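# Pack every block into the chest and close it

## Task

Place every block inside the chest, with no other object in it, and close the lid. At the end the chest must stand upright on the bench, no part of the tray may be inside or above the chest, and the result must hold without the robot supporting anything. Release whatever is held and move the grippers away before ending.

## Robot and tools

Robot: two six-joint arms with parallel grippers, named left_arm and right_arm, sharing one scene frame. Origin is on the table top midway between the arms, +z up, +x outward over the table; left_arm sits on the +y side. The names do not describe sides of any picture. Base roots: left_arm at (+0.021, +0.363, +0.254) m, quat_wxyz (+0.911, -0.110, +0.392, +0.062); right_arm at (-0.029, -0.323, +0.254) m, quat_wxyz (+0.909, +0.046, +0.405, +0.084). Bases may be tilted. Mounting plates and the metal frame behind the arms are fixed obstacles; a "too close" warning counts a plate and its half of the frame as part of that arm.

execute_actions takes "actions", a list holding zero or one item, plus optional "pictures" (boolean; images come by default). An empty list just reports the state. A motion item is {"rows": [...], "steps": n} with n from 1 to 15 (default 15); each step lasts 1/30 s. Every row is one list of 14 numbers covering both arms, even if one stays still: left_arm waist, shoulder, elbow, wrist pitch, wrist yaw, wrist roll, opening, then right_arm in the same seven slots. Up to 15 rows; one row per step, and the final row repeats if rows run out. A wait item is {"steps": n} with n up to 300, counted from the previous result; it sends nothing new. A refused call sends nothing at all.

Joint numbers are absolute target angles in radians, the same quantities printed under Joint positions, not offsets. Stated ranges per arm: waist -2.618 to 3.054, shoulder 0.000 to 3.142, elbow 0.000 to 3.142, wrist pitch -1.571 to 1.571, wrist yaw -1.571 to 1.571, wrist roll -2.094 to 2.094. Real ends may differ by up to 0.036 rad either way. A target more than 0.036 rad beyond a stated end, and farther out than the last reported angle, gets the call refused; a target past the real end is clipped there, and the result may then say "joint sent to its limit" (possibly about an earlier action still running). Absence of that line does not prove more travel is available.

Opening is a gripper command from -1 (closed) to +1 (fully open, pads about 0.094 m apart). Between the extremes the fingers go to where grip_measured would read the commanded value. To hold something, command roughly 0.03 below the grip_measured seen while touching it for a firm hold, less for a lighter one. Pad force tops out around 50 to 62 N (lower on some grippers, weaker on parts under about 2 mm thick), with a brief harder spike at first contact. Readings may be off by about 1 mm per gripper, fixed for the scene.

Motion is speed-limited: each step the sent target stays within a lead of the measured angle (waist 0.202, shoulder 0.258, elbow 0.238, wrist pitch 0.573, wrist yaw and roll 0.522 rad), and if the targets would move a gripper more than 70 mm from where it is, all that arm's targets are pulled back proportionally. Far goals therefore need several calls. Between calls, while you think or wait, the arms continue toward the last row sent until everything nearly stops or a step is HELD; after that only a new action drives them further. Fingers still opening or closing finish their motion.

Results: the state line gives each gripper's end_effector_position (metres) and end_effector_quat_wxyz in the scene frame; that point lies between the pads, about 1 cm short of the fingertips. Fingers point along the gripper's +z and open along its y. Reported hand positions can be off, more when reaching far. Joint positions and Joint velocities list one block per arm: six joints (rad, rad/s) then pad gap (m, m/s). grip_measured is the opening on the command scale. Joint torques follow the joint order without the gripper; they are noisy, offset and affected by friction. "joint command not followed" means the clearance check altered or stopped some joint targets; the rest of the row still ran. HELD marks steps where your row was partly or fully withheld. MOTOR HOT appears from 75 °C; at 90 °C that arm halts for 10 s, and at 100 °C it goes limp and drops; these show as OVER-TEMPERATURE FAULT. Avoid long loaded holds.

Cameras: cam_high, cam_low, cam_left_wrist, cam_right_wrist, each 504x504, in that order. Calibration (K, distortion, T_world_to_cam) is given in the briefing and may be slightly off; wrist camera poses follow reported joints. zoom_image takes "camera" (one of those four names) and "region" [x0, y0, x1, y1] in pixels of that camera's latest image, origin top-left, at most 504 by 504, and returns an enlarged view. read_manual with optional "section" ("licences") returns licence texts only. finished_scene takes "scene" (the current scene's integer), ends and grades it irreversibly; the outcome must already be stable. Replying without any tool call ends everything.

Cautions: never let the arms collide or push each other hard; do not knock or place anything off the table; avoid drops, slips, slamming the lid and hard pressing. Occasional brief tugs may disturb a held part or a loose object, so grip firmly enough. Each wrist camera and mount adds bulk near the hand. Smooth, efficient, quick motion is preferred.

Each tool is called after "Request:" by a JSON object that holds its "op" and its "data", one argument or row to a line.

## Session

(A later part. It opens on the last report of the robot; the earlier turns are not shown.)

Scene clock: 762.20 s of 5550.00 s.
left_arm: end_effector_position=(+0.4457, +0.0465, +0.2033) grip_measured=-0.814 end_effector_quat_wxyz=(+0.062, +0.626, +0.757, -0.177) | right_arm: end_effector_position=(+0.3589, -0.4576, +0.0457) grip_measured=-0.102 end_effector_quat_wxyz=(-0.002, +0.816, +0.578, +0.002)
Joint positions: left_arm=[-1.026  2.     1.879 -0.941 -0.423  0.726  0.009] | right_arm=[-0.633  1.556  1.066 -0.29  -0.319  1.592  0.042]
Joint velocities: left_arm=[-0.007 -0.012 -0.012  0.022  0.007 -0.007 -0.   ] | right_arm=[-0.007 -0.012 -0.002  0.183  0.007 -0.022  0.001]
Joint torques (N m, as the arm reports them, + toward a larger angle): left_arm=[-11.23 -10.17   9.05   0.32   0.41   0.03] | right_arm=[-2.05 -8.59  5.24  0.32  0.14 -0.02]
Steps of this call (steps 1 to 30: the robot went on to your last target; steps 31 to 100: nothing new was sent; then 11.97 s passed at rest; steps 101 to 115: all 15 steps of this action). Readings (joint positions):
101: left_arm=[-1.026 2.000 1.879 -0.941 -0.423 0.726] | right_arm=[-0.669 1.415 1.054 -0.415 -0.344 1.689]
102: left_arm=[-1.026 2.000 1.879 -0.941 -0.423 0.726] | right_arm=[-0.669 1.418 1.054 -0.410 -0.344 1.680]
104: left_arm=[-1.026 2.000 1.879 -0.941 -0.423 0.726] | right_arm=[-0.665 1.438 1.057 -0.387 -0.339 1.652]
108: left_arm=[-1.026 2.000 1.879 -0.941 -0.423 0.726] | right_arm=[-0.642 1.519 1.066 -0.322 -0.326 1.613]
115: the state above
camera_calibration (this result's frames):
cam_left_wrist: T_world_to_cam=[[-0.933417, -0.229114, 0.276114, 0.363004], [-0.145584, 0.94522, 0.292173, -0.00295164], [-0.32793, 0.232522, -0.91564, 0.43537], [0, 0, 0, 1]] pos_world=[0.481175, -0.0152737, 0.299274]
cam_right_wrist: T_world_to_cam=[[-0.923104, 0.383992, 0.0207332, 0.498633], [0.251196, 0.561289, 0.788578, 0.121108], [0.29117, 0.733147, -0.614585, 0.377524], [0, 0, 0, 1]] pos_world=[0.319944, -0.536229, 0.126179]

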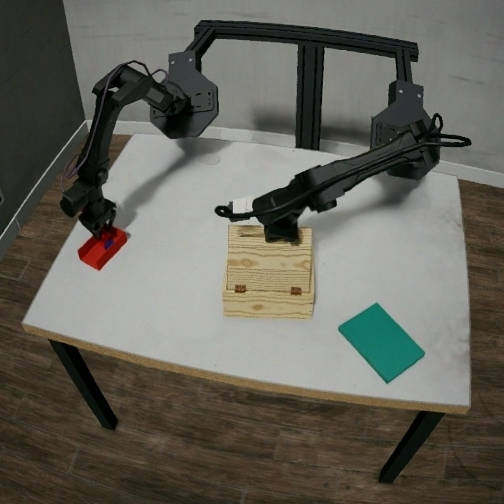

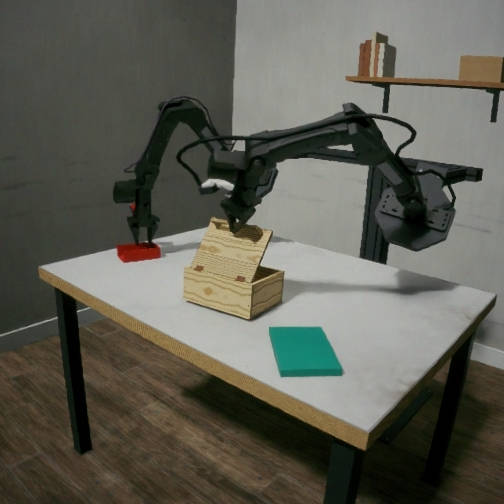

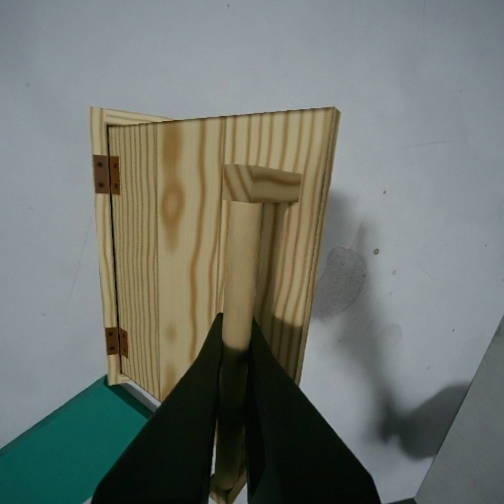

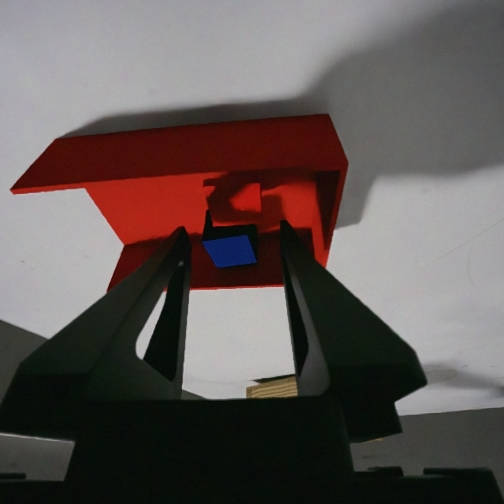

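Request:
{"op": "execute_actions", "data": {
  "actions": []
}}

Scene clock: 788.73 s of 5550.00 s.
left_arm: end_effector_position=(+0.4457, +0.0465, +0.2033) grip_measured=-0.814 end_effector_quat_wxyz=(+0.062, +0.626, +0.757, -0.177) | right_arm: end_effector_position=(+0.3614, -0.4589, +0.0457) grip_measured=-0.102 end_effector_quat_wxyz=(+0.003, +0.814, +0.581, +0.004)
Joint positions: left_arm=[-1.026  2.     1.879 -0.941 -0.423  0.726  0.009] | right_arm=[-0.633  1.556  1.066 -0.278 -0.316  1.587  0.042]
Joint velocities: left_arm=[-0.002  0.017 -0.012 -0.051 -0.022 -0.051 -0.001] | right_arm=[-0.002 -0.007  0.007  0.007 -0.007 -0.037  0.002]
Joint torques (N m, as the arm reports them, + toward a larger angle): left_arm=[-11.27 -10.17   9.04   0.33   0.4    0.04] | right_arm=[-1.86 -8.7   5.25  0.45  0.18 -0.03]
Steps of this call (steps 1 to 30: the robot went on to your last target; steps 31 to 100: nothing new was sent; then 23.20 s passed at rest). Readings (joint positions):
1: left_arm=[-1.026 2.000 1.879 -0.941 -0.423 0.726] | right_arm=[-0.633 1.556 1.066 -0.287 -0.318 1.591]
2: left_arm=[-1.026 2.000 1.879 -0.941 -0.423 0.726] | right_arm=[-0.633 1.556 1.066 -0.285 -0.317 1.590]
4: left_arm=[-1.026 2.000 1.879 -0.941 -0.423 0.726] | right_arm=[-0.633 1.556 1.066 -0.282 -0.317 1.589]
8: left_arm=[-1.026 2.000 1.879 -0.941 -0.423 0.726] | right_arm=[-0.633 1.556 1.066 -0.279 -0.316 1.588]
100: the state above
All arms were judged still, so your last target was given up. Only a new action makes them travel on or press farther. Fingers that are still opening or closing keep moving.
camera_calibration (this result's frames):
cam_left_wrist: T_world_to_cam=[[-0.933417, -0.229114, 0.276114, 0.363004], [-0.145584, 0.94522, 0.292173, -0.00295164], [-0.32793, 0.232522, -0.91564, 0.43537], [0, 0, 0, 1]] pos_world=[0.481175, -0.0152737, 0.299274]
cam_right_wrist: T_world_to_cam=[[-0.926515, 0.376144, 0.00928971, 0.49965], [0.238563, 0.568177, 0.787568, 0.128982], [0.29096, 0.731909, -0.616158, 0.377344], [0, 0, 0, 1]] pos_world=[0.32237, -0.537406, 0.12628]

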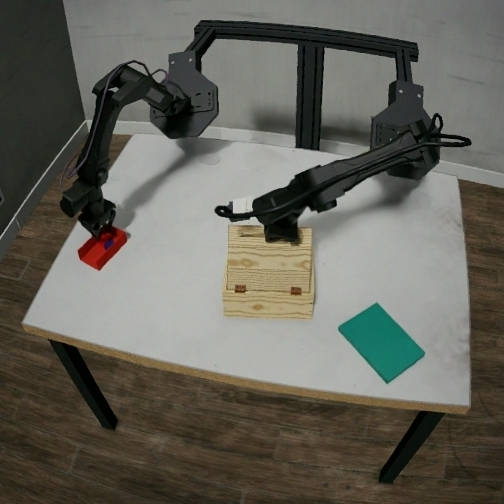

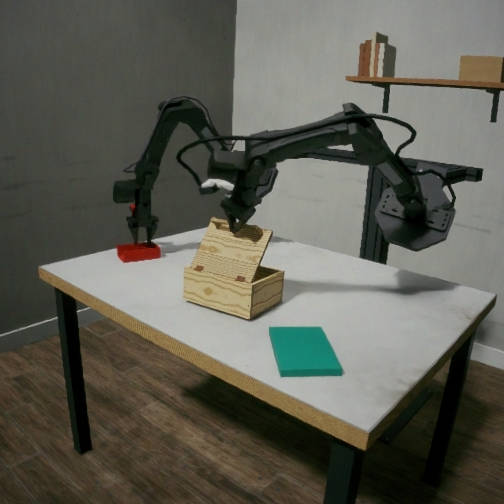

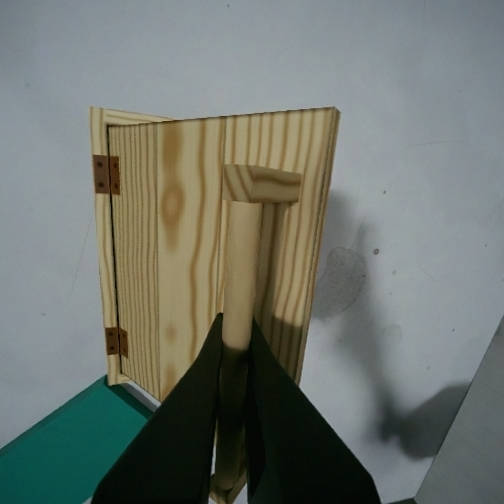

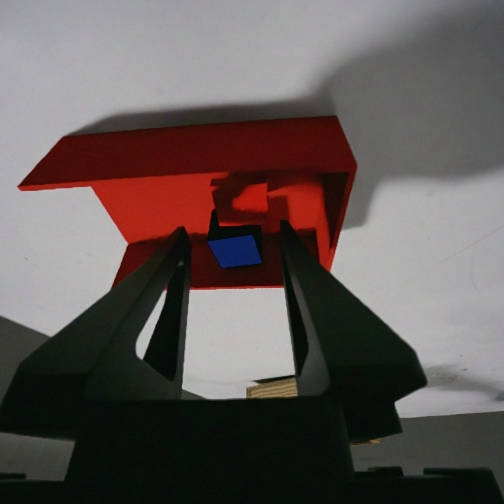

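Request:
{"op": "execute_actions", "data": {
  "actions": [
    {"rows":[[-1.058,2.0,1.915,-0.96,-0.41,0.73,-0.84,-0.627,1.555,1.087,-0.26,-0.295,1.58,-0.1],[-1.058,2.0,1.915,-0.96,-0.41,0.73,-0.84,-0.624,1.567,1.089,-0.25,-0.293,1.585,-0.1],[-1.058,2.0,1.915,-0.96,-0.41,0.73,-0.84,-0.621,1.579,1.091,-0.24,-0.291,1.585,-0.1],[-1.058,2.0,1.915,-0.96,-0.41,0.73,-0.84,-0.618,1.591,1.093,-0.23,-0.289,1.59,-0.1],[-1.058,2.0,1.915,-0.96,-0.41,0.73,-0.84,-0.615,1.603,1.095,-0.22,-0.287,1.59,-0.1],[-1.058,2.0,1.915,-0.96,-0.41,0.73,-0.84,-0.612,1.615,1.097,-0.21,-0.285,1.59,-0.1],[-1.058,2.0,1.915,-0.96,-0.41,0.73,-0.84,-0.609,1.627,1.099,-0.2,-0.283,1.6,-0.1],[-1.058,2.0,1.915,-0.96,-0.41,0.73,-0.84,-0.605,1.639,1.101,-0.19,-0.281,1.6,-0.1],[-1.058,2.0,1.915,-0.96,-0.41,0.73,-0.84,-0.602,1.65,1.103,-0.18,-0.28,1.6,-0.1]],"steps":15}
  ]
}}

Scene clock: 800.03 s of 5550.00 s.
left_arm: end_effector_position=(+0.4457, +0.0465, +0.2033) grip_measured=-0.814 end_effector_quat_wxyz=(+0.062, +0.626, +0.757, -0.177) | right_arm: end_effector_position=(+0.3567, -0.4570, +0.0148) grip_measured=-0.102 end_effector_quat_wxyz=(-0.004, +0.811, +0.585, +0.001)
Joint positions: left_arm=[-1.026  2.     1.879 -0.941 -0.423  0.726  0.009] | right_arm=[-0.605  1.656  1.079 -0.202 -0.301  1.593  0.042]
Joint velocities: left_arm=[-0.007 -0.007  0.002  0.037  0.022  0.007 -0.   ] | right_arm=[-0.002  0.007 -0.007  0.095 -0.022  0.007 -0.001]
Joint torques (N m, as the arm reports them, + toward a larger angle): left_arm=[-11.23 -10.19   9.07   0.32   0.4    0.04] | right_arm=[-2.02 -8.25  5.07  0.42  0.18  0.02]
Steps of this call (steps 1 to 90: nothing new was sent; then 7.80 s passed at rest; steps 91 to 105: all 15 steps of this action). Readings (joint positions):
91: left_arm=[-1.026 2.000 1.879 -0.941 -0.423 0.726] | right_arm=[-0.633 1.556 1.066 -0.277 -0.316 1.587]
92: left_arm=[-1.026 2.000 1.879 -0.941 -0.423 0.726] | right_arm=[-0.633 1.556 1.066 -0.274 -0.315 1.587]
94: left_arm=[-1.026 2.000 1.879 -0.941 -0.423 0.726] | right_arm=[-0.630 1.564 1.066 -0.261 -0.312 1.587]
98: left_arm=[-1.026 2.000 1.879 -0.941 -0.423 0.726] | right_arm=[-0.616 1.610 1.077 -0.229 -0.306 1.589]
105: the state above
camera_calibration (this result's frames):
cam_left_wrist: T_world_to_cam=[[-0.933417, -0.229114, 0.276114, 0.363004], [-0.145584, 0.94522, 0.292173, -0.00295164], [-0.32793, 0.232522, -0.91564, 0.43537], [0, 0, 0, 1]] pos_world=[0.481175, -0.0152737, 0.299274]
cam_right_wrist: T_world_to_cam=[[-0.929959, 0.366802, 0.0251499, 0.491563], [0.243634, 0.563569, 0.789324, 0.149406], [0.275352, 0.740166, -0.613462, 0.367628], [0, 0, 0, 1]] pos_world=[0.319506, -0.536613, 0.0952334]

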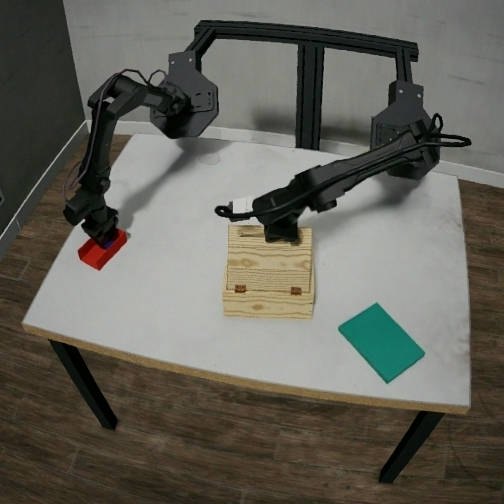

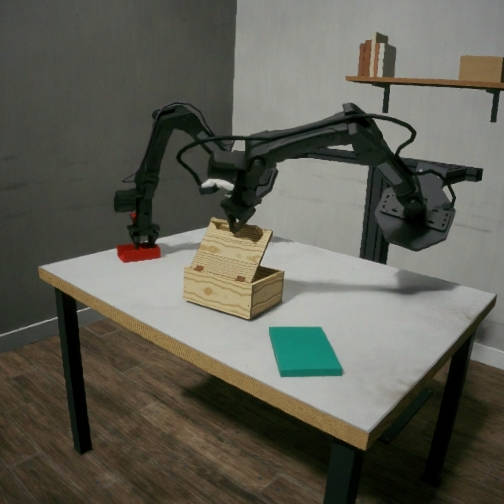

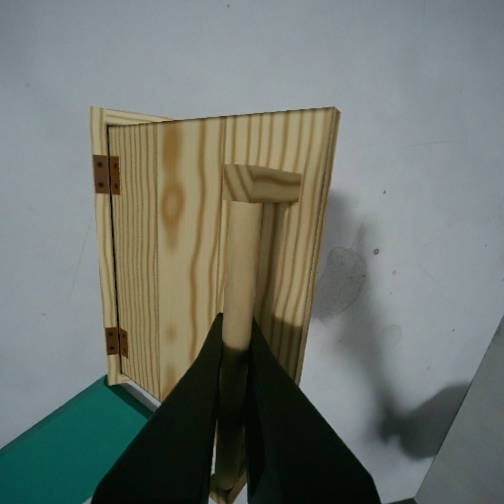

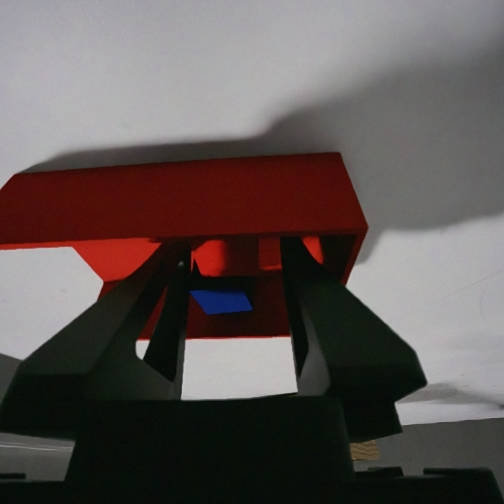

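Request:
{"op": "execute_actions", "data": {
  "actions": [
    {"rows":[[-1.058,2.0,1.915,-0.96,-0.41,0.73,-0.84,-0.602,1.65,1.103,-0.175,-0.28,1.6,-0.2],[-1.058,2.0,1.915,-0.96,-0.41,0.73,-0.84,-0.602,1.65,1.103,-0.175,-0.28,1.6,-0.3],[-1.058,2.0,1.915,-0.96,-0.41,0.73,-0.84,-0.602,1.65,1.103,-0.175,-0.28,1.6,-0.38],[-1.058,2.0,1.915,-0.96,-0.41,0.73,-0.84,-0.602,1.65,1.103,-0.175,-0.28,1.6,-0.44],[-1.058,2.0,1.915,-0.96,-0.41,0.73,-0.84,-0.602,1.65,1.103,-0.175,-0.28,1.6,-0.48],[-1.058,2.0,1.915,-0.96,-0.41,0.73,-0.84,-0.602,1.65,1.103,-0.175,-0.28,1.6,-0.52]],"steps":12}
  ]
}}

Scene clock: 806.90 s of 5550.00 s.
left_arm: end_effector_position=(+0.4457, +0.0465, +0.2033) grip_measured=-0.814 end_effector_quat_wxyz=(+0.062, +0.626, +0.757, -0.177) | right_arm: end_effector_position=(+0.3608, -0.4586, +0.0148) grip_measured=-0.493 end_effector_quat_wxyz=(+0.003, +0.809, +0.587, +0.006)
Joint positions: left_arm=[-1.026  2.     1.879 -0.941 -0.423  0.726  0.009] | right_arm=[-0.605  1.656  1.079 -0.183 -0.299  1.594  0.024]
Joint velocities: left_arm=[-0.007  0.007 -0.027  0.051 -0.037  0.007 -0.   ] | right_arm=[-0.002  0.007 -0.012 -0.066  0.022  0.022  0.   ]
Joint torques (N m, as the arm reports them, + toward a larger angle): left_arm=[-11.26 -10.21   9.04   0.32   0.41   0.03] | right_arm=[-1.93 -8.4   5.06  0.41  0.19  0.05]
Steps of this call (steps 1 to 30: the robot went on to your last target; steps 31 to 100: nothing new was sent; then 3.13 s passed at rest; steps 101 to 112: all 12 steps of this action). Readings (joint positions):
101: left_arm=[-1.026 2.000 1.879 -0.941 -0.423 0.726] | right_arm=[-0.605 1.656 1.079 -0.187 -0.299 1.593]
102: left_arm=[-1.026 2.000 1.879 -0.941 -0.423 0.726] | right_arm=[-0.605 1.656 1.079 -0.187 -0.299 1.594]
104: left_arm=[-1.026 2.000 1.879 -0.941 -0.423 0.726] | right_arm=[-0.605 1.656 1.079 -0.185 -0.299 1.594]
108: left_arm=[-1.026 2.000 1.879 -0.941 -0.423 0.726] | right_arm=[-0.605 1.656 1.079 -0.184 -0.299 1.594]
112: the state above
camera_calibration (this result's frames):
cam_left_wrist: T_world_to_cam=[[-0.933417, -0.229114, 0.276114, 0.363004], [-0.145584, 0.94522, 0.292173, -0.00295164], [-0.32793, 0.232522, -0.91564, 0.43537], [0, 0, 0, 1]] pos_world=[0.481175, -0.0152737, 0.299274]
cam_right_wrist: T_world_to_cam=[[-0.931735, 0.363062, 0.00753358, 0.495168], [0.228499, 0.570026, 0.789214, 0.157727], [0.282239, 0.737059, -0.614073, 0.363791], [0, 0, 0, 1]] pos_world=[0.322649, -0.53782, 0.0951838]

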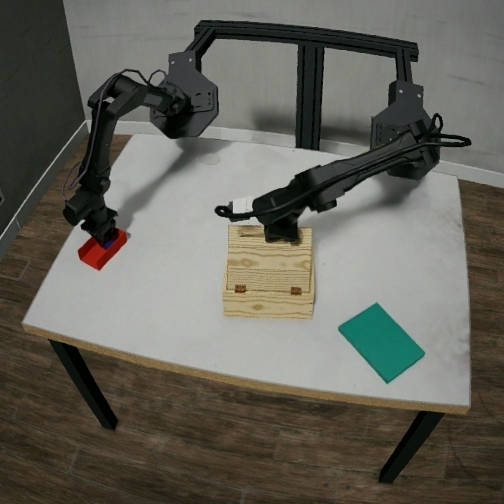

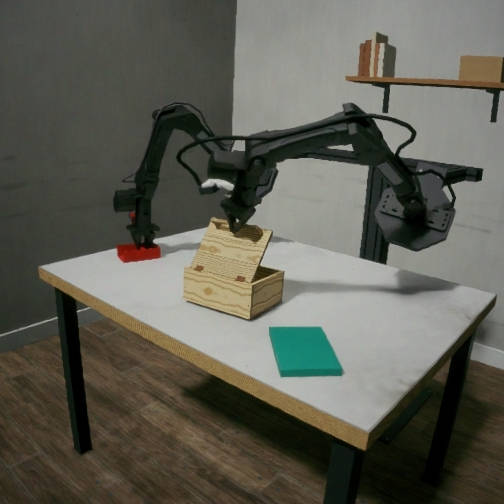

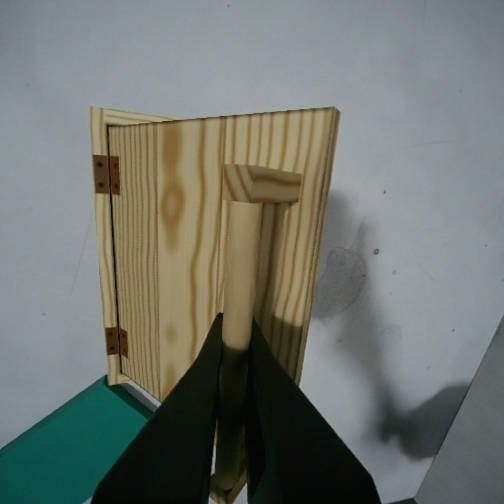

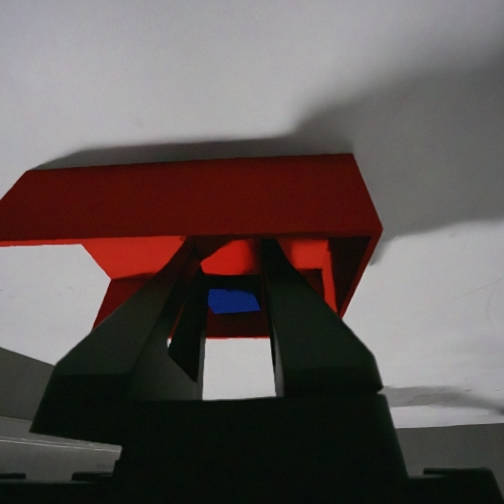

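Lift.

Request:
{"op": "execute_actions", "data": {
  "actions": [
    {"rows":[[-1.058,2.0,1.915,-0.96,-0.41,0.73,-0.84,-0.606,1.63,1.1,-0.2,-0.29,1.6,-0.525],[-1.058,2.0,1.915,-0.96,-0.41,0.73,-0.84,-0.612,1.605,1.095,-0.225,-0.3,1.6,-0.525],[-1.058,2.0,1.915,-0.96,-0.41,0.73,-0.84,-0.62,1.575,1.09,-0.255,-0.31,1.6,-0.525],[-1.058,2.0,1.915,-0.96,-0.41,0.73,-0.84,-0.628,1.54,1.085,-0.29,-0.32,1.6,-0.525],[-1.058,2.0,1.915,-0.96,-0.41,0.73,-0.84,-0.636,1.5,1.08,-0.33,-0.325,1.6,-0.525],[-1.058,2.0,1.915,-0.96,-0.41,0.73,-0.84,-0.644,1.46,1.08,-0.37,-0.33,1.6,-0.525],[-1.058,2.0,1.915,-0.96,-0.41,0.73,-0.84,-0.65,1.42,1.08,-0.41,-0.33,1.6,-0.525],[-1.058,2.0,1.915,-0.96,-0.41,0.73,-0.84,-0.645,1.38,1.07,-0.43,-0.32,1.6,-0.525],[-1.058,2.0,1.915,-0.96,-0.41,0.73,-0.84,-0.62,1.34,1.05,-0.43,-0.29,1.6,-0.525],[-1.058,2.0,1.915,-0.96,-0.41,0.73,-0.84,-0.57,1.31,1.03,-0.41,-0.25,1.6,-0.525],[-1.058,2.0,1.915,-0.96,-0.41,0.73,-0.84,-0.5,1.28,1.0,-0.37,-0.19,1.59,-0.525],[-1.058,2.0,1.915,-0.96,-0.41,0.73,-0.84,-0.42,1.25,0.965,-0.32,-0.12,1.59,-0.525],[-1.058,2.0,1.915,-0.96,-0.41,0.73,-0.84,-0.33,1.23,0.925,-0.27,-0.05,1.58,-0.525],[-1.058,2.0,1.915,-0.96,-0.41,0.73,-0.84,-0.24,1.21,0.885,-0.215,0.025,1.58,-0.525],[-1.058,2.0,1.915,-0.96,-0.41,0.73,-0.84,-0.15,1.19,0.845,-0.16,0.1,1.58,-0.525]]}
  ],
  "pictures": false
}}

Request:
{"op": "execute_actions", "data": {
  "actions": [
    {"rows":[[-1.058,2.0,1.915,-0.96,-0.41,0.73,-0.84,-0.06,1.175,0.8,-0.105,0.175,1.58,-0.525],[-1.058,2.0,1.915,-0.96,-0.41,0.73,-0.84,0.03,1.16,0.76,-0.05,0.25,1.58,-0.525],[-1.058,2.0,1.915,-0.96,-0.41,0.73,-0.84,0.126,1.17,0.71,0.035,0.335,1.58,-0.525],[-1.058,2.0,1.915,-0.96,-0.41,0.73,-0.84,0.222,1.18,0.66,0.12,0.42,1.58,-0.525],[-1.058,2.0,1.915,-0.96,-0.41,0.73,-0.84,0.318,1.19,0.61,0.2,0.5,1.58,-0.525],[-1.058,2.0,1.915,-0.96,-0.41,0.73,-0.84,0.414,1.2,0.56,0.285,0.585,1.58,-0.525],[-1.058,2.0,1.915,-0.96,-0.41,0.73,-0.84,0.51,1.21,0.51,0.37,0.67,1.58,-0.525],[-1.058,2.0,1.915,-0.96,-0.41,0.73,-0.84,0.59,1.26,0.53,0.43,0.73,1.58,-0.525],[-1.058,2.0,1.915,-0.96,-0.41,0.73,-0.84,0.67,1.31,0.55,0.49,0.8,1.58,-0.525],[-1.058,2.0,1.915,-0.96,-0.41,0.73,-0.84,0.75,1.36,0.57,0.55,0.86,1.58,-0.525],[-1.058,2.0,1.915,-0.96,-0.41,0.73,-0.84,0.82,1.41,0.59,0.61,0.92,1.58,-0.525],[-1.058,2.0,1.915,-0.96,-0.41,0.73,-0.84,0.87,1.47,0.65,0.64,0.96,1.58,-0.525],[-1.058,2.0,1.915,-0.96,-0.41,0.73,-0.84,0.92,1.53,0.71,0.67,1.0,1.58,-0.525],[-1.058,2.0,1.915,-0.96,-0.41,0.73,-0.84,0.96,1.59,0.775,0.69,1.04,1.58,-0.525],[-1.058,2.0,1.915,-0.96,-0.41,0.73,-0.84,0.99,1.65,0.84,0.7,1.07,1.58,-0.525]]}
  ],
  "pictures": false
}}

Request:
{"op": "execute_actions", "data": {
  "actions": [
    {"rows":[[-1.058,2.0,1.915,-0.96,-0.41,0.73,-0.84,1.01,1.7,0.89,0.7,1.08,1.58,-0.525],[-1.058,2.0,1.915,-0.96,-0.41,0.73,-0.84,1.02,1.73,0.925,0.7,1.09,1.58,-0.525],[-1.058,2.0,1.915,-0.96,-0.41,0.73,-0.84,1.03,1.76,0.95,0.7,1.09,1.58,-0.525]],"steps":10}
  ]
}}

Scene clock: 835.00 s of 5550.00 s.
left_arm: end_effector_position=(+0.4457, +0.0465, +0.2033) grip_measured=-0.814 end_effector_quat_wxyz=(+0.062, +0.626, +0.757, -0.177) | right_arm: end_effector_position=(+0.4104, -0.3601, +0.1175) grip_measured=-0.493 end_effector_quat_wxyz=(+0.071, +0.738, +0.666, +0.082)
Joint positions: left_arm=[-1.026  2.     1.879 -0.941 -0.423  0.726  0.009] | right_arm=[-0.332  1.218  0.95  -0.251 -0.119  1.59   0.024]
Joint velocities: left_arm=[-0.012 -0.012 -0.002 -0.022  0.007 -0.007 -0.   ] | right_arm=[ 2.195 -0.554 -1.126  0.901  1.311 -0.051 -0.001]
Joint torques (N m, as the arm reports them, + toward a larger angle): left_arm=[-11.23 -10.14   8.98   0.33   0.4    0.03] | right_arm=[-1.2  -6.72  2.23  0.13  0.16 -0.09]
Steps of this call (steps 1 to 15: the robot went on to your last target; steps 16 to 90: nothing new was sent; then 24.60 s passed at rest; steps 91 to 105: all 15 steps of this action). Readings (joint positions):
91: left_arm=[-1.026 2.000 1.879 -0.941 -0.423 0.726] | right_arm=[-0.605 1.656 1.079 -0.183 -0.299 1.594]
92: left_arm=[-1.026 2.000 1.879 -0.941 -0.423 0.726] | right_arm=[-0.605 1.653 1.079 -0.186 -0.299 1.594]
94: left_arm=[-1.026 2.000 1.879 -0.941 -0.423 0.726] | right_arm=[-0.606 1.629 1.079 -0.215 -0.303 1.594]
98: left_arm=[-1.026 2.000 1.879 -0.941 -0.423 0.726] | right_arm=[-0.623 1.490 1.079 -0.317 -0.317 1.594]
105: the state above

Scene clock: 835.50 s of 5550.00 s.
left_arm: end_effector_position=(+0.4457, +0.0465, +0.2033) grip_measured=-0.814 end_effector_quat_wxyz=(+0.062, +0.626, +0.757, -0.177) | right_arm: end_effector_position=(+0.3255, -0.0853, +0.1144) grip_measured=-0.492 end_effector_quat_wxyz=(+0.166, +0.583, +0.776, +0.174)
Joint positions: left_arm=[-1.026  2.     1.879 -0.941 -0.423  0.726  0.009] | right_arm=[0.739 1.538 0.681 0.484 0.82  1.588 0.024]
Joint velocities: left_arm=[-0.002 -0.002  0.017 -0.037  0.022 -0.007 -0.001] | right_arm=[ 1.438  1.375  1.448  0.945  1.092 -0.007  0.   ]
Joint torques (N m, as the arm reports them, + toward a larger angle): left_arm=[-11.22 -10.16   9.04   0.33   0.42   0.04] | right_arm=[ 5.57 -6.09  5.08  1.17  0.12 -0.07]
Steps of this call (steps 1 to 15: all 15 steps of this action). Readings (joint positions):
1: left_arm=[-1.026 2.000 1.879 -0.941 -0.423 0.726] | right_arm=[-0.254 1.202 0.908 -0.215 -0.068 1.590]
2: left_arm=[-1.026 2.000 1.879 -0.941 -0.423 0.726] | right_arm=[-0.177 1.190 0.863 -0.177 -0.012 1.589]
4: left_arm=[-1.026 2.000 1.879 -0.941 -0.423 0.726] | right_arm=[-0.024 1.184 0.764 -0.084 0.116 1.588]
8: left_arm=[-1.026 2.000 1.879 -0.941 -0.423 0.726] | right_arm=[0.278 1.212 0.565 0.149 0.406 1.588]
15: the state above

Scene clock: 835.83 s of 5550.00 s.
left_arm: end_effector_position=(+0.4457, +0.0465, +0.2033) grip_measured=-0.814 end_effector_quat_wxyz=(+0.062, +0.626, +0.757, -0.177) | right_arm: end_effector_position=(+0.3305, +0.0363, +0.1826) grip_measured=-0.492 end_effector_quat_wxyz=(+0.179, +0.605, +0.723, +0.280)
Joint positions: left_arm=[-1.026  2.     1.879 -0.941 -0.423  0.726  0.009] | right_arm=[1.031 1.76  0.937 0.67  1.028 1.588 0.024]
Joint velocities: left_arm=[ 0.017  0.007 -0.002 -0.022 -0.051  0.037  0.001] | right_arm=[-0.09  -0.002  0.007  0.154  0.286 -0.066 -0.001]
Joint torques (N m, as the arm reports them, + toward a larger angle): left_arm=[-11.21 -10.2    9.03   0.32   0.39   0.04] | right_arm=[ 6.71 -5.48  4.82  1.12  0.   -0.1 ]
Steps of this call (steps 1 to 10: all 10 steps of this action). Readings (joint positions):
1: left_arm=[-1.026 2.000 1.879 -0.941 -0.423 0.726] | right_arm=[0.788 1.586 0.734 0.514 0.856 1.588]
2: left_arm=[-1.026 2.000 1.879 -0.941 -0.423 0.726] | right_arm=[0.838 1.632 0.787 0.542 0.889 1.588]
4: left_arm=[-1.026 2.000 1.879 -0.941 -0.423 0.726] | right_arm=[0.936 1.713 0.884 0.596 0.946 1.588]
8: left_arm=[-1.026 2.000 1.879 -0.941 -0.423 0.726] | right_arm=[1.034 1.760 0.937 0.658 1.003 1.588]
10: the state above
camera_calibration (this result's frames):
cam_left_wrist: T_world_to_cam=[[-0.933417, -0.229114, 0.276114, 0.363004], [-0.145584, 0.94522, 0.292173, -0.00295164], [-0.32793, 0.232522, -0.91564, 0.43537], [0, 0, 0, 1]] pos_world=[0.481175, -0.0152737, 0.299274]
cam_right_wrist: T_world_to_cam=[[-0.796904, -0.0595499, -0.601163, 0.367954], [-0.556371, 0.460053, 0.691956, 0.0312487], [0.235361, 0.885892, -0.39975, 0.0815479], [0, 0, 0, 1]] pos_world=[0.291417, -0.0647071, 0.232177]

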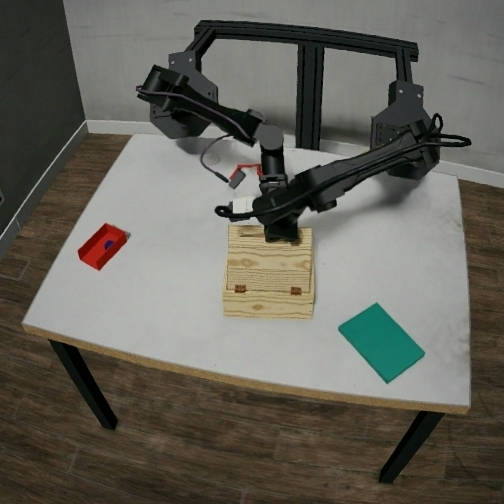

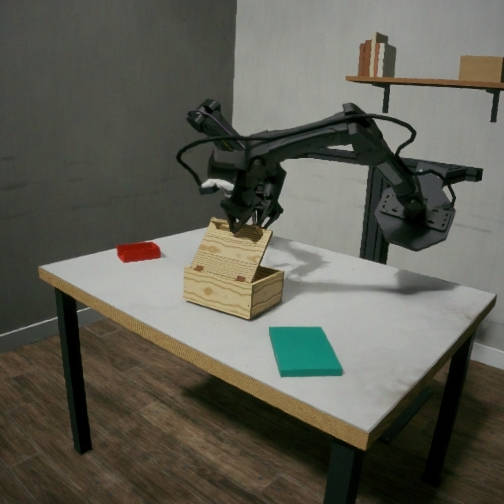

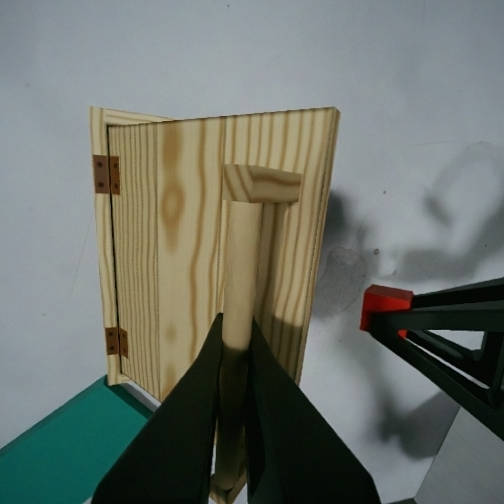

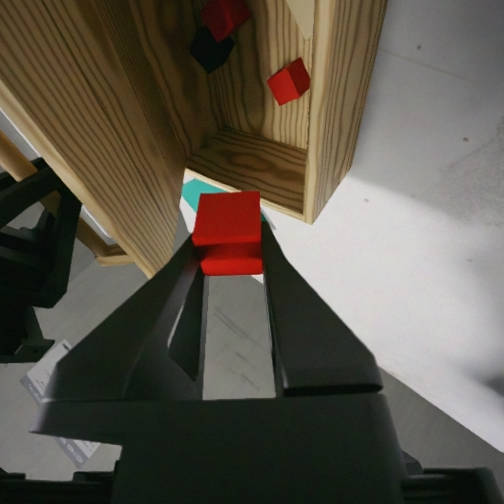

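Request:
{"op": "execute_actions", "data": {
  "actions": [
    {"rows":[[-1.058,2.0,1.915,-0.96,-0.41,0.73,-0.84,1.003,1.785,0.98,0.7,1.055,1.58,-0.525],[-1.058,2.0,1.915,-0.96,-0.41,0.73,-0.84,0.976,1.81,1.01,0.7,1.02,1.58,-0.525],[-1.058,2.0,1.915,-0.96,-0.41,0.73,-0.84,0.949,1.835,1.04,0.7,0.985,1.58,-0.525],[-1.058,2.0,1.915,-0.96,-0.41,0.73,-0.84,0.922,1.86,1.07,0.7,0.95,1.58,-0.525],[-1.058,2.0,1.915,-0.96,-0.41,0.73,-0.84,0.895,1.885,1.1,0.7,0.92,1.58,-0.525],[-1.058,2.0,1.915,-0.96,-0.41,0.73,-0.84,0.874,1.91,1.133,0.694,0.895,1.58,-0.525],[-1.058,2.0,1.915,-0.96,-0.41,0.73,-0.84,0.853,1.935,1.166,0.688,0.87,1.58,-0.525],[-1.058,2.0,1.915,-0.96,-0.41,0.73,-0.84,0.832,1.96,1.2,0.682,0.845,1.58,-0.525],[-1.058,2.0,1.915,-0.96,-0.41,0.73,-0.84,0.811,1.985,1.232,0.676,0.82,1.58,-0.525],[-1.058,2.0,1.915,-0.96,-0.41,0.73,-0.84,0.79,2.01,1.265,0.66,0.8,1.58,-0.525],[-1.058,2.0,1.915,-0.96,-0.41,0.73,-0.84,0.774,2.03,1.296,0.64,0.78,1.58,-0.525],[-1.058,2.0,1.915,-0.96,-0.41,0.73,-0.84,0.758,2.05,1.327,0.61,0.76,1.58,-0.525],[-1.058,2.0,1.915,-0.96,-0.41,0.73,-0.84,0.742,2.07,1.358,0.58,0.745,1.58,-0.525],[-1.058,2.0,1.915,-0.96,-0.41,0.73,-0.84,0.73,2.085,1.38,0.55,0.73,1.58,-0.525]],"steps":15}
  ],
  "pictures": false
}}

Request:
{"op": "execute_actions", "data": {
  "actions": [
    {"steps":8}
  ]
}}

Scene clock: 853.87 s of 5550.00 s.
left_arm: end_effector_position=(+0.4457, +0.0465, +0.2033) grip_measured=-0.814 end_effector_quat_wxyz=(+0.062, +0.626, +0.757, -0.177) | right_arm: end_effector_position=(+0.4257, +0.0465, +0.0700) grip_measured=-0.492 end_effector_quat_wxyz=(+0.193, +0.635, +0.699, +0.265)
Joint positions: left_arm=[-1.026  2.     1.879 -0.941 -0.423  0.726  0.009] | right_arm=[0.732 2.072 1.337 0.626 0.796 1.588 0.024]
Joint velocities: left_arm=[-0.012 -0.007  0.022 -0.037  0.007  0.051 -0.001] | right_arm=[-0.359  0.369  0.515 -0.432 -0.447 -0.066 -0.001]
Joint torques (N m, as the arm reports them, + toward a larger angle): left_arm=[-11.26 -10.18   9.02   0.33   0.41   0.05] | right_arm=[ 9.22 -8.88  4.94  1.01 -0.04 -0.09]
Steps of this call (steps 1 to 30: the robot went on to your last target; steps 31 to 100: nothing new was sent; then 14.20 s passed at rest; steps 101 to 115: all 15 steps of this action). Readings (joint positions):
101: left_arm=[-1.026 2.000 1.879 -0.941 -0.423 0.726] | right_arm=[1.023 1.762 0.939 0.691 1.073 1.588]
102: left_arm=[-1.026 2.000 1.879 -0.941 -0.423 0.726] | right_arm=[1.015 1.771 0.950 0.691 1.066 1.588]
104: left_arm=[-1.026 2.000 1.879 -0.941 -0.423 0.726] | right_arm=[0.977 1.809 0.997 0.692 1.034 1.588]
108: left_arm=[-1.026 2.000 1.879 -0.941 -0.423 0.726] | right_arm=[0.867 1.915 1.126 0.693 0.944 1.588]
115: the state above

Scene clock: 854.13 s of 5550.00 s.
left_arm: end_effector_position=(+0.4457, +0.0465, +0.2033) grip_measured=-0.814 end_effector_quat_wxyz=(+0.062, +0.626, +0.757, -0.177) | right_arm: end_effector_position=(+0.4210, +0.0492, +0.0563) grip_measured=-0.492 end_effector_quat_wxyz=(+0.174, +0.623, +0.718, +0.258)
Joint positions: left_arm=[-1.026  2.     1.879 -0.941 -0.423  0.726  0.009] | right_arm=[0.713 2.087 1.354 0.573 0.745 1.588 0.024]
Joint velocities: left_arm=[-0.002 -0.002 -0.007 -0.022  0.007 -0.022  0.001] | right_arm=[-0.002 -0.017 -0.002 -0.066 -0.125 -0.007 -0.   ]
Joint torques (N m, as the arm reports them, + toward a larger angle): left_arm=[-11.26 -10.24   9.03   0.33   0.4    0.04] | right_arm=[ 8.87 -8.69  5.91  0.95 -0.16 -0.08]
Steps of this call (steps 1 to 8: the robot went on to your last target). Readings (joint positions):
1: left_arm=[-1.026 2.000 1.879 -0.941 -0.423 0.726] | right_arm=[0.722 2.081 1.349 0.614 0.783 1.588]
2: left_arm=[-1.026 2.000 1.879 -0.941 -0.423 0.726] | right_arm=[0.716 2.085 1.354 0.604 0.773 1.588]
4: left_arm=[-1.026 2.000 1.879 -0.941 -0.423 0.726] | right_arm=[0.713 2.087 1.354 0.587 0.761 1.588]
8: the state above
camera_calibration (this result's frames):
cam_left_wrist: T_world_to_cam=[[-0.933417, -0.229114, 0.276114, 0.363004], [-0.145584, 0.94522, 0.292173, -0.00295164], [-0.32793, 0.232522, -0.91564, 0.43537], [0, 0, 0, 1]] pos_world=[0.481175, -0.0152737, 0.299274]
cam_right_wrist: T_world_to_cam=[[-0.823431, -0.0398501, -0.566015, 0.373107], [-0.509374, 0.491418, 0.706433, 0.140914], [0.249998, 0.870012, -0.424947, -0.00568676], [0, 0, 0, 1]] pos_world=[0.380428, -0.0494319, 0.109221]

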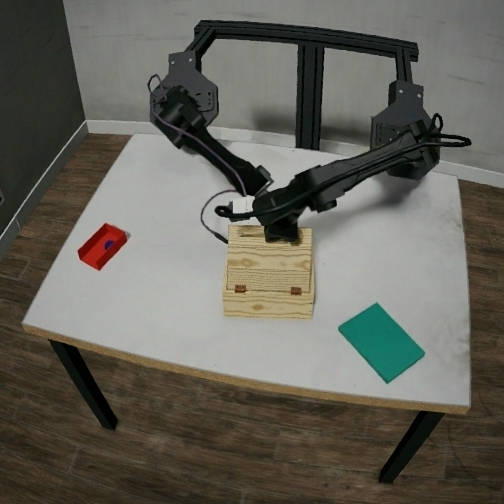

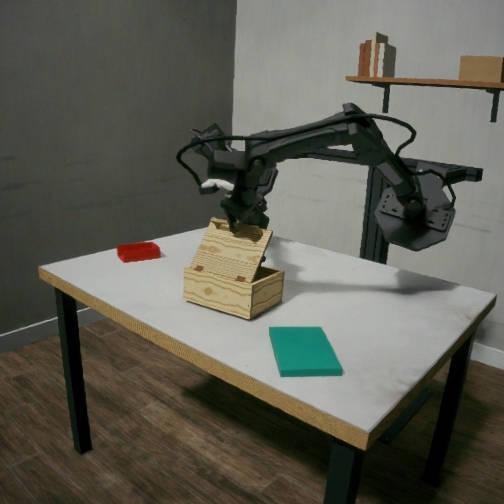

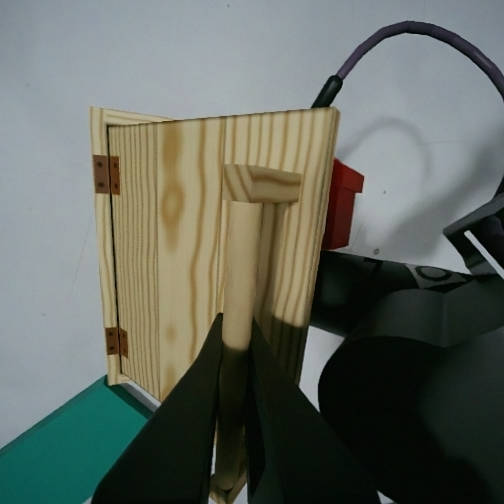

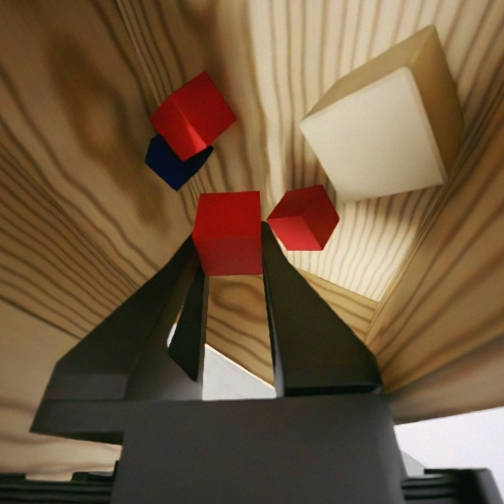

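Request:
{"op": "execute_actions", "data": {
  "actions": [
    {"rows":[[-1.058,2.0,1.915,-0.96,-0.41,0.73,-0.84,0.73,2.085,1.38,0.55,0.73,1.58,-0.48],[-1.058,2.0,1.915,-0.96,-0.41,0.73,-0.84,0.73,2.085,1.38,0.55,0.73,1.58,-0.45],[-1.058,2.0,1.915,-0.96,-0.41,0.73,-0.84,0.73,2.085,1.38,0.55,0.73,1.58,-0.4],[-1.058,2.0,1.915,-0.96,-0.41,0.73,-0.84,0.73,2.085,1.38,0.55,0.73,1.58,-0.36],[-1.058,2.0,1.915,-0.96,-0.41,0.73,-0.84,0.73,2.085,1.38,0.57,0.75,1.58,-0.36],[-1.058,2.0,1.915,-0.96,-0.41,0.73,-0.84,0.745,2.07,1.36,0.61,0.78,1.58,-0.36],[-1.058,2.0,1.915,-0.96,-0.41,0.73,-0.84,0.76,2.05,1.335,0.65,0.81,1.58,-0.36],[-1.058,2.0,1.915,-0.96,-0.41,0.73,-0.84,0.78,2.025,1.305,0.68,0.84,1.58,-0.36],[-1.058,2.0,1.915,-0.96,-0.41,0.73,-0.84,0.8,2.0,1.27,0.7,0.875,1.58,-0.4],[-1.058,2.0,1.915,-0.96,-0.41,0.73,-0.84,0.825,1.97,1.23,0.7,0.9,1.58,-0.45],[-1.058,2.0,1.915,-0.96,-0.41,0.73,-0.84,0.85,1.94,1.19,0.7,0.92,1.58,-0.5],[-1.058,2.0,1.915,-0.96,-0.41,0.73,-0.84,0.875,1.91,1.15,0.7,0.94,1.58,-0.5],[-1.058,2.0,1.915,-0.96,-0.41,0.73,-0.84,0.9,1.88,1.11,0.7,0.96,1.58,-0.5],[-1.058,2.0,1.915,-0.96,-0.41,0.73,-0.84,0.92,1.85,1.065,0.7,0.98,1.58,-0.5],[-1.058,2.0,1.915,-0.96,-0.41,0.73,-0.84,0.935,1.8,1.005,0.69,0.98,1.58,-0.5]]}
  ],
  "pictures": false
}}

Request:
{"op": "execute_actions", "data": {
  "actions": [
    {"rows":[[-1.058,2.0,1.915,-0.96,-0.41,0.73,-0.84,0.945,1.75,0.945,0.67,0.97,1.58,-0.5],[-1.058,2.0,1.915,-0.96,-0.41,0.73,-0.84,0.95,1.7,0.88,0.64,0.95,1.58,-0.5],[-1.058,2.0,1.915,-0.96,-0.41,0.73,-0.84,0.935,1.64,0.815,0.58,0.91,1.58,-0.5],[-1.058,2.0,1.915,-0.96,-0.41,0.73,-0.84,0.91,1.58,0.75,0.52,0.87,1.58,-0.5],[-1.058,2.0,1.915,-0.96,-0.41,0.73,-0.84,0.88,1.52,0.685,0.455,0.825,1.58,-0.5],[-1.058,2.0,1.915,-0.96,-0.41,0.73,-0.84,0.85,1.46,0.62,0.4,0.78,1.58,-0.5],[-1.058,2.0,1.915,-0.96,-0.41,0.73,-0.84,0.8,1.39,0.59,0.37,0.73,1.58,-0.5],[-1.058,2.0,1.915,-0.96,-0.41,0.73,-0.84,0.74,1.32,0.57,0.35,0.68,1.58,-0.5],[-1.058,2.0,1.915,-0.96,-0.41,0.73,-0.84,0.68,1.26,0.55,0.33,0.63,1.58,-0.5],[-1.058,2.0,1.915,-0.96,-0.41,0.73,-0.84,0.61,1.21,0.54,0.3,0.58,1.58,-0.5],[-1.058,2.0,1.915,-0.96,-0.41,0.73,-0.84,0.54,1.19,0.565,0.25,0.53,1.58,-0.5],[-1.058,2.0,1.915,-0.96,-0.41,0.73,-0.84,0.47,1.175,0.595,0.19,0.47,1.58,-0.4],[-1.058,2.0,1.915,-0.96,-0.41,0.73,-0.84,0.4,1.165,0.62,0.13,0.41,1.58,-0.3],[-1.058,2.0,1.915,-0.96,-0.41,0.73,-0.84,0.33,1.155,0.65,0.07,0.35,1.58,-0.2],[-1.058,2.0,1.915,-0.96,-0.41,0.73,-0.84,0.26,1.15,0.68,0.01,0.29,1.58,-0.1]]}
  ],
  "pictures": false
}}

Request:
{"op": "execute_actions", "data": {
  "actions": [
    {"rows":[[-1.058,2.0,1.915,-0.96,-0.41,0.73,-0.84,0.19,1.16,0.71,-0.045,0.23,1.58,-0.1],[-1.058,2.0,1.915,-0.96,-0.41,0.73,-0.84,0.12,1.17,0.74,-0.1,0.17,1.58,-0.1],[-1.058,2.0,1.915,-0.96,-0.41,0.73,-0.84,0.05,1.185,0.77,-0.155,0.11,1.57,-0.1],[-1.058,2.0,1.915,-0.96,-0.41,0.73,-0.84,-0.02,1.2,0.8,-0.21,0.05,1.57,-0.1],[-1.058,2.0,1.915,-0.96,-0.41,0.73,-0.84,-0.09,1.21,0.84,-0.26,-0.01,1.56,-0.1],[-1.058,2.0,1.915,-0.96,-0.41,0.73,-0.84,-0.16,1.23,0.88,-0.29,-0.06,1.56,-0.1],[-1.058,2.0,1.915,-0.96,-0.41,0.73,-0.84,-0.23,1.25,0.92,-0.32,-0.11,1.55,-0.1],[-1.058,2.0,1.915,-0.96,-0.41,0.73,-0.84,-0.3,1.27,0.96,-0.35,-0.15,1.55,-0.1],[-1.058,2.0,1.915,-0.96,-0.41,0.73,-0.84,-0.37,1.295,1.0,-0.37,-0.19,1.55,-0.1],[-1.058,2.0,1.915,-0.96,-0.41,0.73,-0.84,-0.43,1.32,1.04,-0.38,-0.22,1.55,-0.1],[-1.058,2.0,1.915,-0.96,-0.41,0.73,-0.84,-0.48,1.35,1.075,-0.38,-0.25,1.55,-0.1],[-1.058,2.0,1.915,-0.96,-0.41,0.73,-0.84,-0.52,1.375,1.1,-0.38,-0.26,1.55,-0.1],[-1.058,2.0,1.915,-0.96,-0.41,0.73,-0.84,-0.545,1.4,1.115,-0.38,-0.265,1.55,-0.1],[-1.058,2.0,1.915,-0.96,-0.41,0.73,-0.84,-0.55,1.425,1.115,-0.38,-0.265,1.55,-0.1],[-1.058,2.0,1.915,-0.96,-0.41,0.73,-0.84,-0.55,1.45,1.115,-0.38,-0.265,1.55,-0.1]]}
  ],
  "pictures": false
}}

Request:
{"op": "execute_actions", "data": {
  "actions": [
    {"rows":[[-1.058,2.0,1.915,-0.96,-0.41,0.73,-0.84,-0.55,1.465,1.115,-0.375,-0.265,1.55,-0.1],[-1.058,2.0,1.915,-0.96,-0.41,0.73,-0.84,-0.55,1.48,1.115,-0.375,-0.265,1.55,-0.1]],"steps":12}
  ]
}}

Scene clock: 906.73 s of 5550.00 s.
left_arm: end_effector_position=(+0.4455, +0.0466, +0.2033) grip_measured=-0.814 end_effector_quat_wxyz=(+0.062, +0.626, +0.757, -0.177) | right_arm: end_effector_position=(+0.3783, +0.0463, +0.1363) grip_measured=-0.498 end_effector_quat_wxyz=(+0.180, +0.623, +0.707, +0.282)
Joint positions: left_arm=[-1.026  2.     1.879 -0.942 -0.422  0.726  0.009] | right_arm=[0.882 1.888 1.104 0.671 0.895 1.588 0.024]
Joint velocities: left_arm=[ 0.012 -0.017 -0.007 -0.066  0.037 -0.051  0.   ] | right_arm=[ 0.842 -1.096 -1.321  0.125  0.447 -0.007  0.   ]
Joint torques (N m, as the arm reports them, + toward a larger angle): left_arm=[-11.23 -10.17   9.03   0.35   0.39   0.04] | right_arm=[ 6.99 -8.29  2.53  1.15  0.24 -0.07]
Steps of this call (steps 1 to 30: the robot went on to your last target; steps 31 to 100: nothing new was sent; then 48.77 s passed at rest; steps 101 to 115: all 15 steps of this action). Readings (joint positions):
101: left_arm=[-1.026 2.000 1.879 -0.941 -0.423 0.726] | right_arm=[0.713 2.087 1.354 0.565 0.734 1.588]
102: left_arm=[-1.026 2.000 1.879 -0.941 -0.423 0.726] | right_arm=[0.713 2.087 1.354 0.565 0.734 1.588]
104: left_arm=[-1.026 2.000 1.879 -0.942 -0.422 0.726] | right_arm=[0.713 2.087 1.355 0.565 0.734 1.588]
108: left_arm=[-1.026 2.000 1.879 -0.942 -0.422 0.726] | right_arm=[0.722 2.081 1.346 0.596 0.762 1.588]
115: the state above

Scene clock: 907.23 s of 5550.00 s.
left_arm: end_effector_position=(+0.4455, +0.0466, +0.2033) grip_measured=-0.814 end_effector_quat_wxyz=(+0.062, +0.626, +0.757, -0.177) | right_arm: end_effector_position=(+0.3660, -0.2006, +0.1254) grip_measured=-0.147 end_effector_quat_wxyz=(+0.153, +0.635, +0.742, +0.152)
Joint positions: left_arm=[-1.026  2.     1.879 -0.942 -0.422  0.726  0.009] | right_arm=[0.373 1.177 0.613 0.222 0.51  1.588 0.04 ]
Joint velocities: left_arm=[ 0.012 -0.002  0.012 -0.007 -0.007  0.037  0.   ] | right_arm=[-1.907 -0.232  0.769 -1.311 -1.502 -0.066  0.09 ]
Joint torques (N m, as the arm reports them, + toward a larger angle): left_arm=[-11.22 -10.15   8.98   0.34   0.39   0.03] | right_arm=[ 2.06 -6.07  5.62  0.91  0.03 -0.07]
Steps of this call (steps 1 to 15: all 15 steps of this action). Readings (joint positions):
1: left_arm=[-1.026 2.000 1.879 -0.942 -0.422 0.726] | right_arm=[0.909 1.846 1.054 0.672 0.903 1.588]
2: left_arm=[-1.026 2.000 1.879 -0.942 -0.422 0.726] | right_arm=[0.930 1.799 0.998 0.671 0.907 1.588]
4: left_arm=[-1.026 2.000 1.879 -0.942 -0.422 0.726] | right_arm=[0.943 1.691 0.875 0.642 0.894 1.588]
8: left_arm=[-1.026 2.000 1.879 -0.942 -0.422 0.726] | right_arm=[0.832 1.447 0.636 0.500 0.803 1.588]
15: the state above

Scene clock: 907.73 s of 5550.00 s.
left_arm: end_effector_position=(+0.4455, +0.0466, +0.2033) grip_measured=-0.814 end_effector_quat_wxyz=(+0.062, +0.626, +0.757, -0.177) | right_arm: end_effector_position=(+0.4128, -0.4414, +0.0927) grip_measured=-0.102 end_effector_quat_wxyz=(+0.081, +0.773, +0.629, +0.019)
Joint positions: left_arm=[-1.026  2.     1.879 -0.942 -0.422  0.726  0.009] | right_arm=[-0.536  1.4    1.096 -0.3   -0.174  1.561  0.042]
Joint velocities: left_arm=[-0.002 -0.002  0.007  0.051  0.022 -0.022 -0.   ] | right_arm=[-0.442  0.569  0.339 -0.168 -0.505  0.007 -0.001]
Joint torques (N m, as the arm reports them, + toward a larger angle): left_arm=[-11.2  -10.13   9.08   0.34   0.4    0.04] | right_arm=[ 0.07 -6.78  4.46 -0.09 -0.25 -0.07]
Steps of this call (steps 1 to 15: all 15 steps of this action). Readings (joint positions):
1: left_arm=[-1.026 2.000 1.879 -0.942 -0.422 0.726] | right_arm=[0.304 1.173 0.642 0.176 0.456 1.588]
2: left_arm=[-1.026 2.000 1.879 -0.942 -0.422 0.726] | right_arm=[0.236 1.173 0.673 0.128 0.401 1.588]
4: left_arm=[-1.026 2.000 1.879 -0.942 -0.422 0.726] | right_arm=[0.099 1.179 0.734 0.029 0.286 1.585]
8: left_arm=[-1.026 2.000 1.879 -0.942 -0.422 0.726] | right_arm=[-0.177 1.235 0.874 -0.160 0.063 1.572]
15: the state above

Scene clock: 908.13 s of 5550.00 s.
left_arm: end_effector_position=(+0.4455, +0.0466, +0.2033) grip_measured=-0.814 end_effector_quat_wxyz=(+0.062, +0.626, +0.757, -0.177) | right_arm: end_effector_position=(+0.3815, -0.4311, +0.0626) grip_measured=-0.102 end_effector_quat_wxyz=(+0.003, +0.786, +0.618, +0.006)
Joint positions: left_arm=[-1.026  2.     1.879 -0.942 -0.422  0.726  0.009] | right_arm=[-0.548  1.494  1.105 -0.359 -0.258  1.558  0.042]
Joint velocities: left_arm=[-0.017  0.017 -0.012  0.022 -0.022  0.022 -0.002] | right_arm=[-0.012 -0.002 -0.012  0.022 -0.022 -0.066  0.001]
Joint torques (N m, as the arm reports them, + toward a larger angle): left_arm=[-11.25 -10.15   9.04   0.33   0.39   0.03] | right_arm=[-1.86 -9.    4.9   0.21  0.02 -0.07]
Steps of this call (steps 1 to 12: all 12 steps of this action). Readings (joint positions):
1: left_arm=[-1.026 2.000 1.879 -0.942 -0.422 0.726] | right_arm=[-0.546 1.420 1.104 -0.303 -0.188 1.560]
2: left_arm=[-1.026 2.000 1.879 -0.942 -0.422 0.726] | right_arm=[-0.548 1.438 1.105 -0.308 -0.200 1.559]
4: left_arm=[-1.026 2.000 1.879 -0.942 -0.422 0.726] | right_arm=[-0.548 1.471 1.105 -0.327 -0.225 1.559]
8: left_arm=[-1.026 2.000 1.879 -0.942 -0.422 0.726] | right_arm=[-0.548 1.494 1.105 -0.356 -0.248 1.558]
12: the state above
camera_calibration (this result's frames):
cam_left_wrist: T_world_to_cam=[[-0.933376, -0.228593, 0.276683, 0.362687], [-0.144855, 0.945285, 0.292323, -0.00338978], [-0.328368, 0.232769, -0.91542, 0.435441], [0, 0, 0, 1]] pos_world=[0.481017, -0.0152448, 0.299252]
cam_right_wrist: T_world_to_cam=[[-0.956875, 0.290429, 0.00640171, 0.482421], [0.183249, 0.586357, 0.789054, 0.123885], [0.22541, 0.756199, -0.614291, 0.396961], [0, 0, 0, 1]] pos_world=[0.349436, -0.512931, 0.143009]

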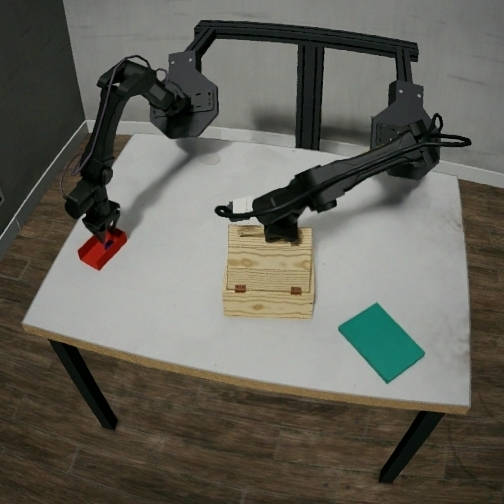

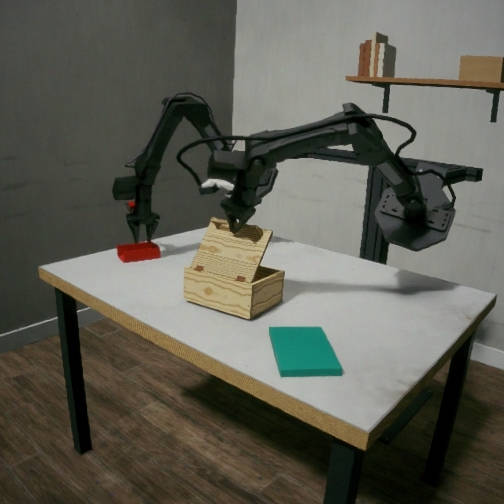

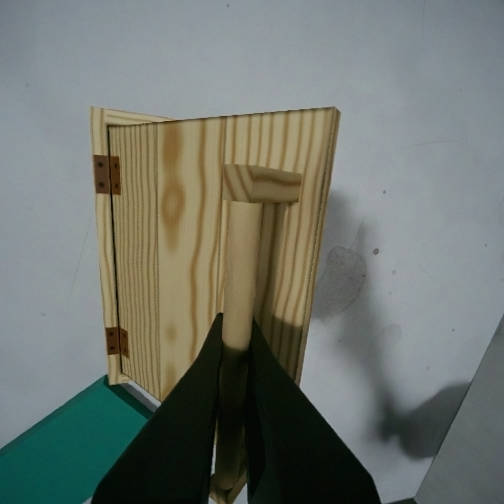

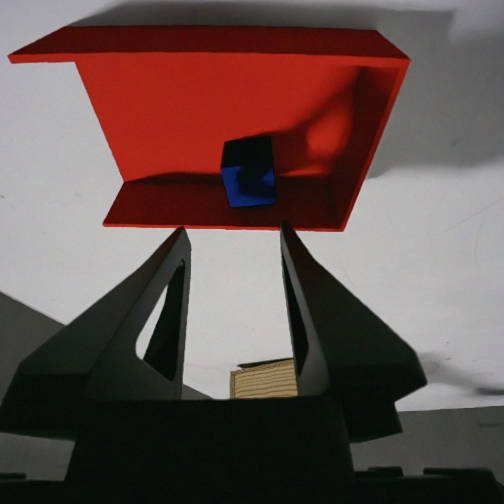

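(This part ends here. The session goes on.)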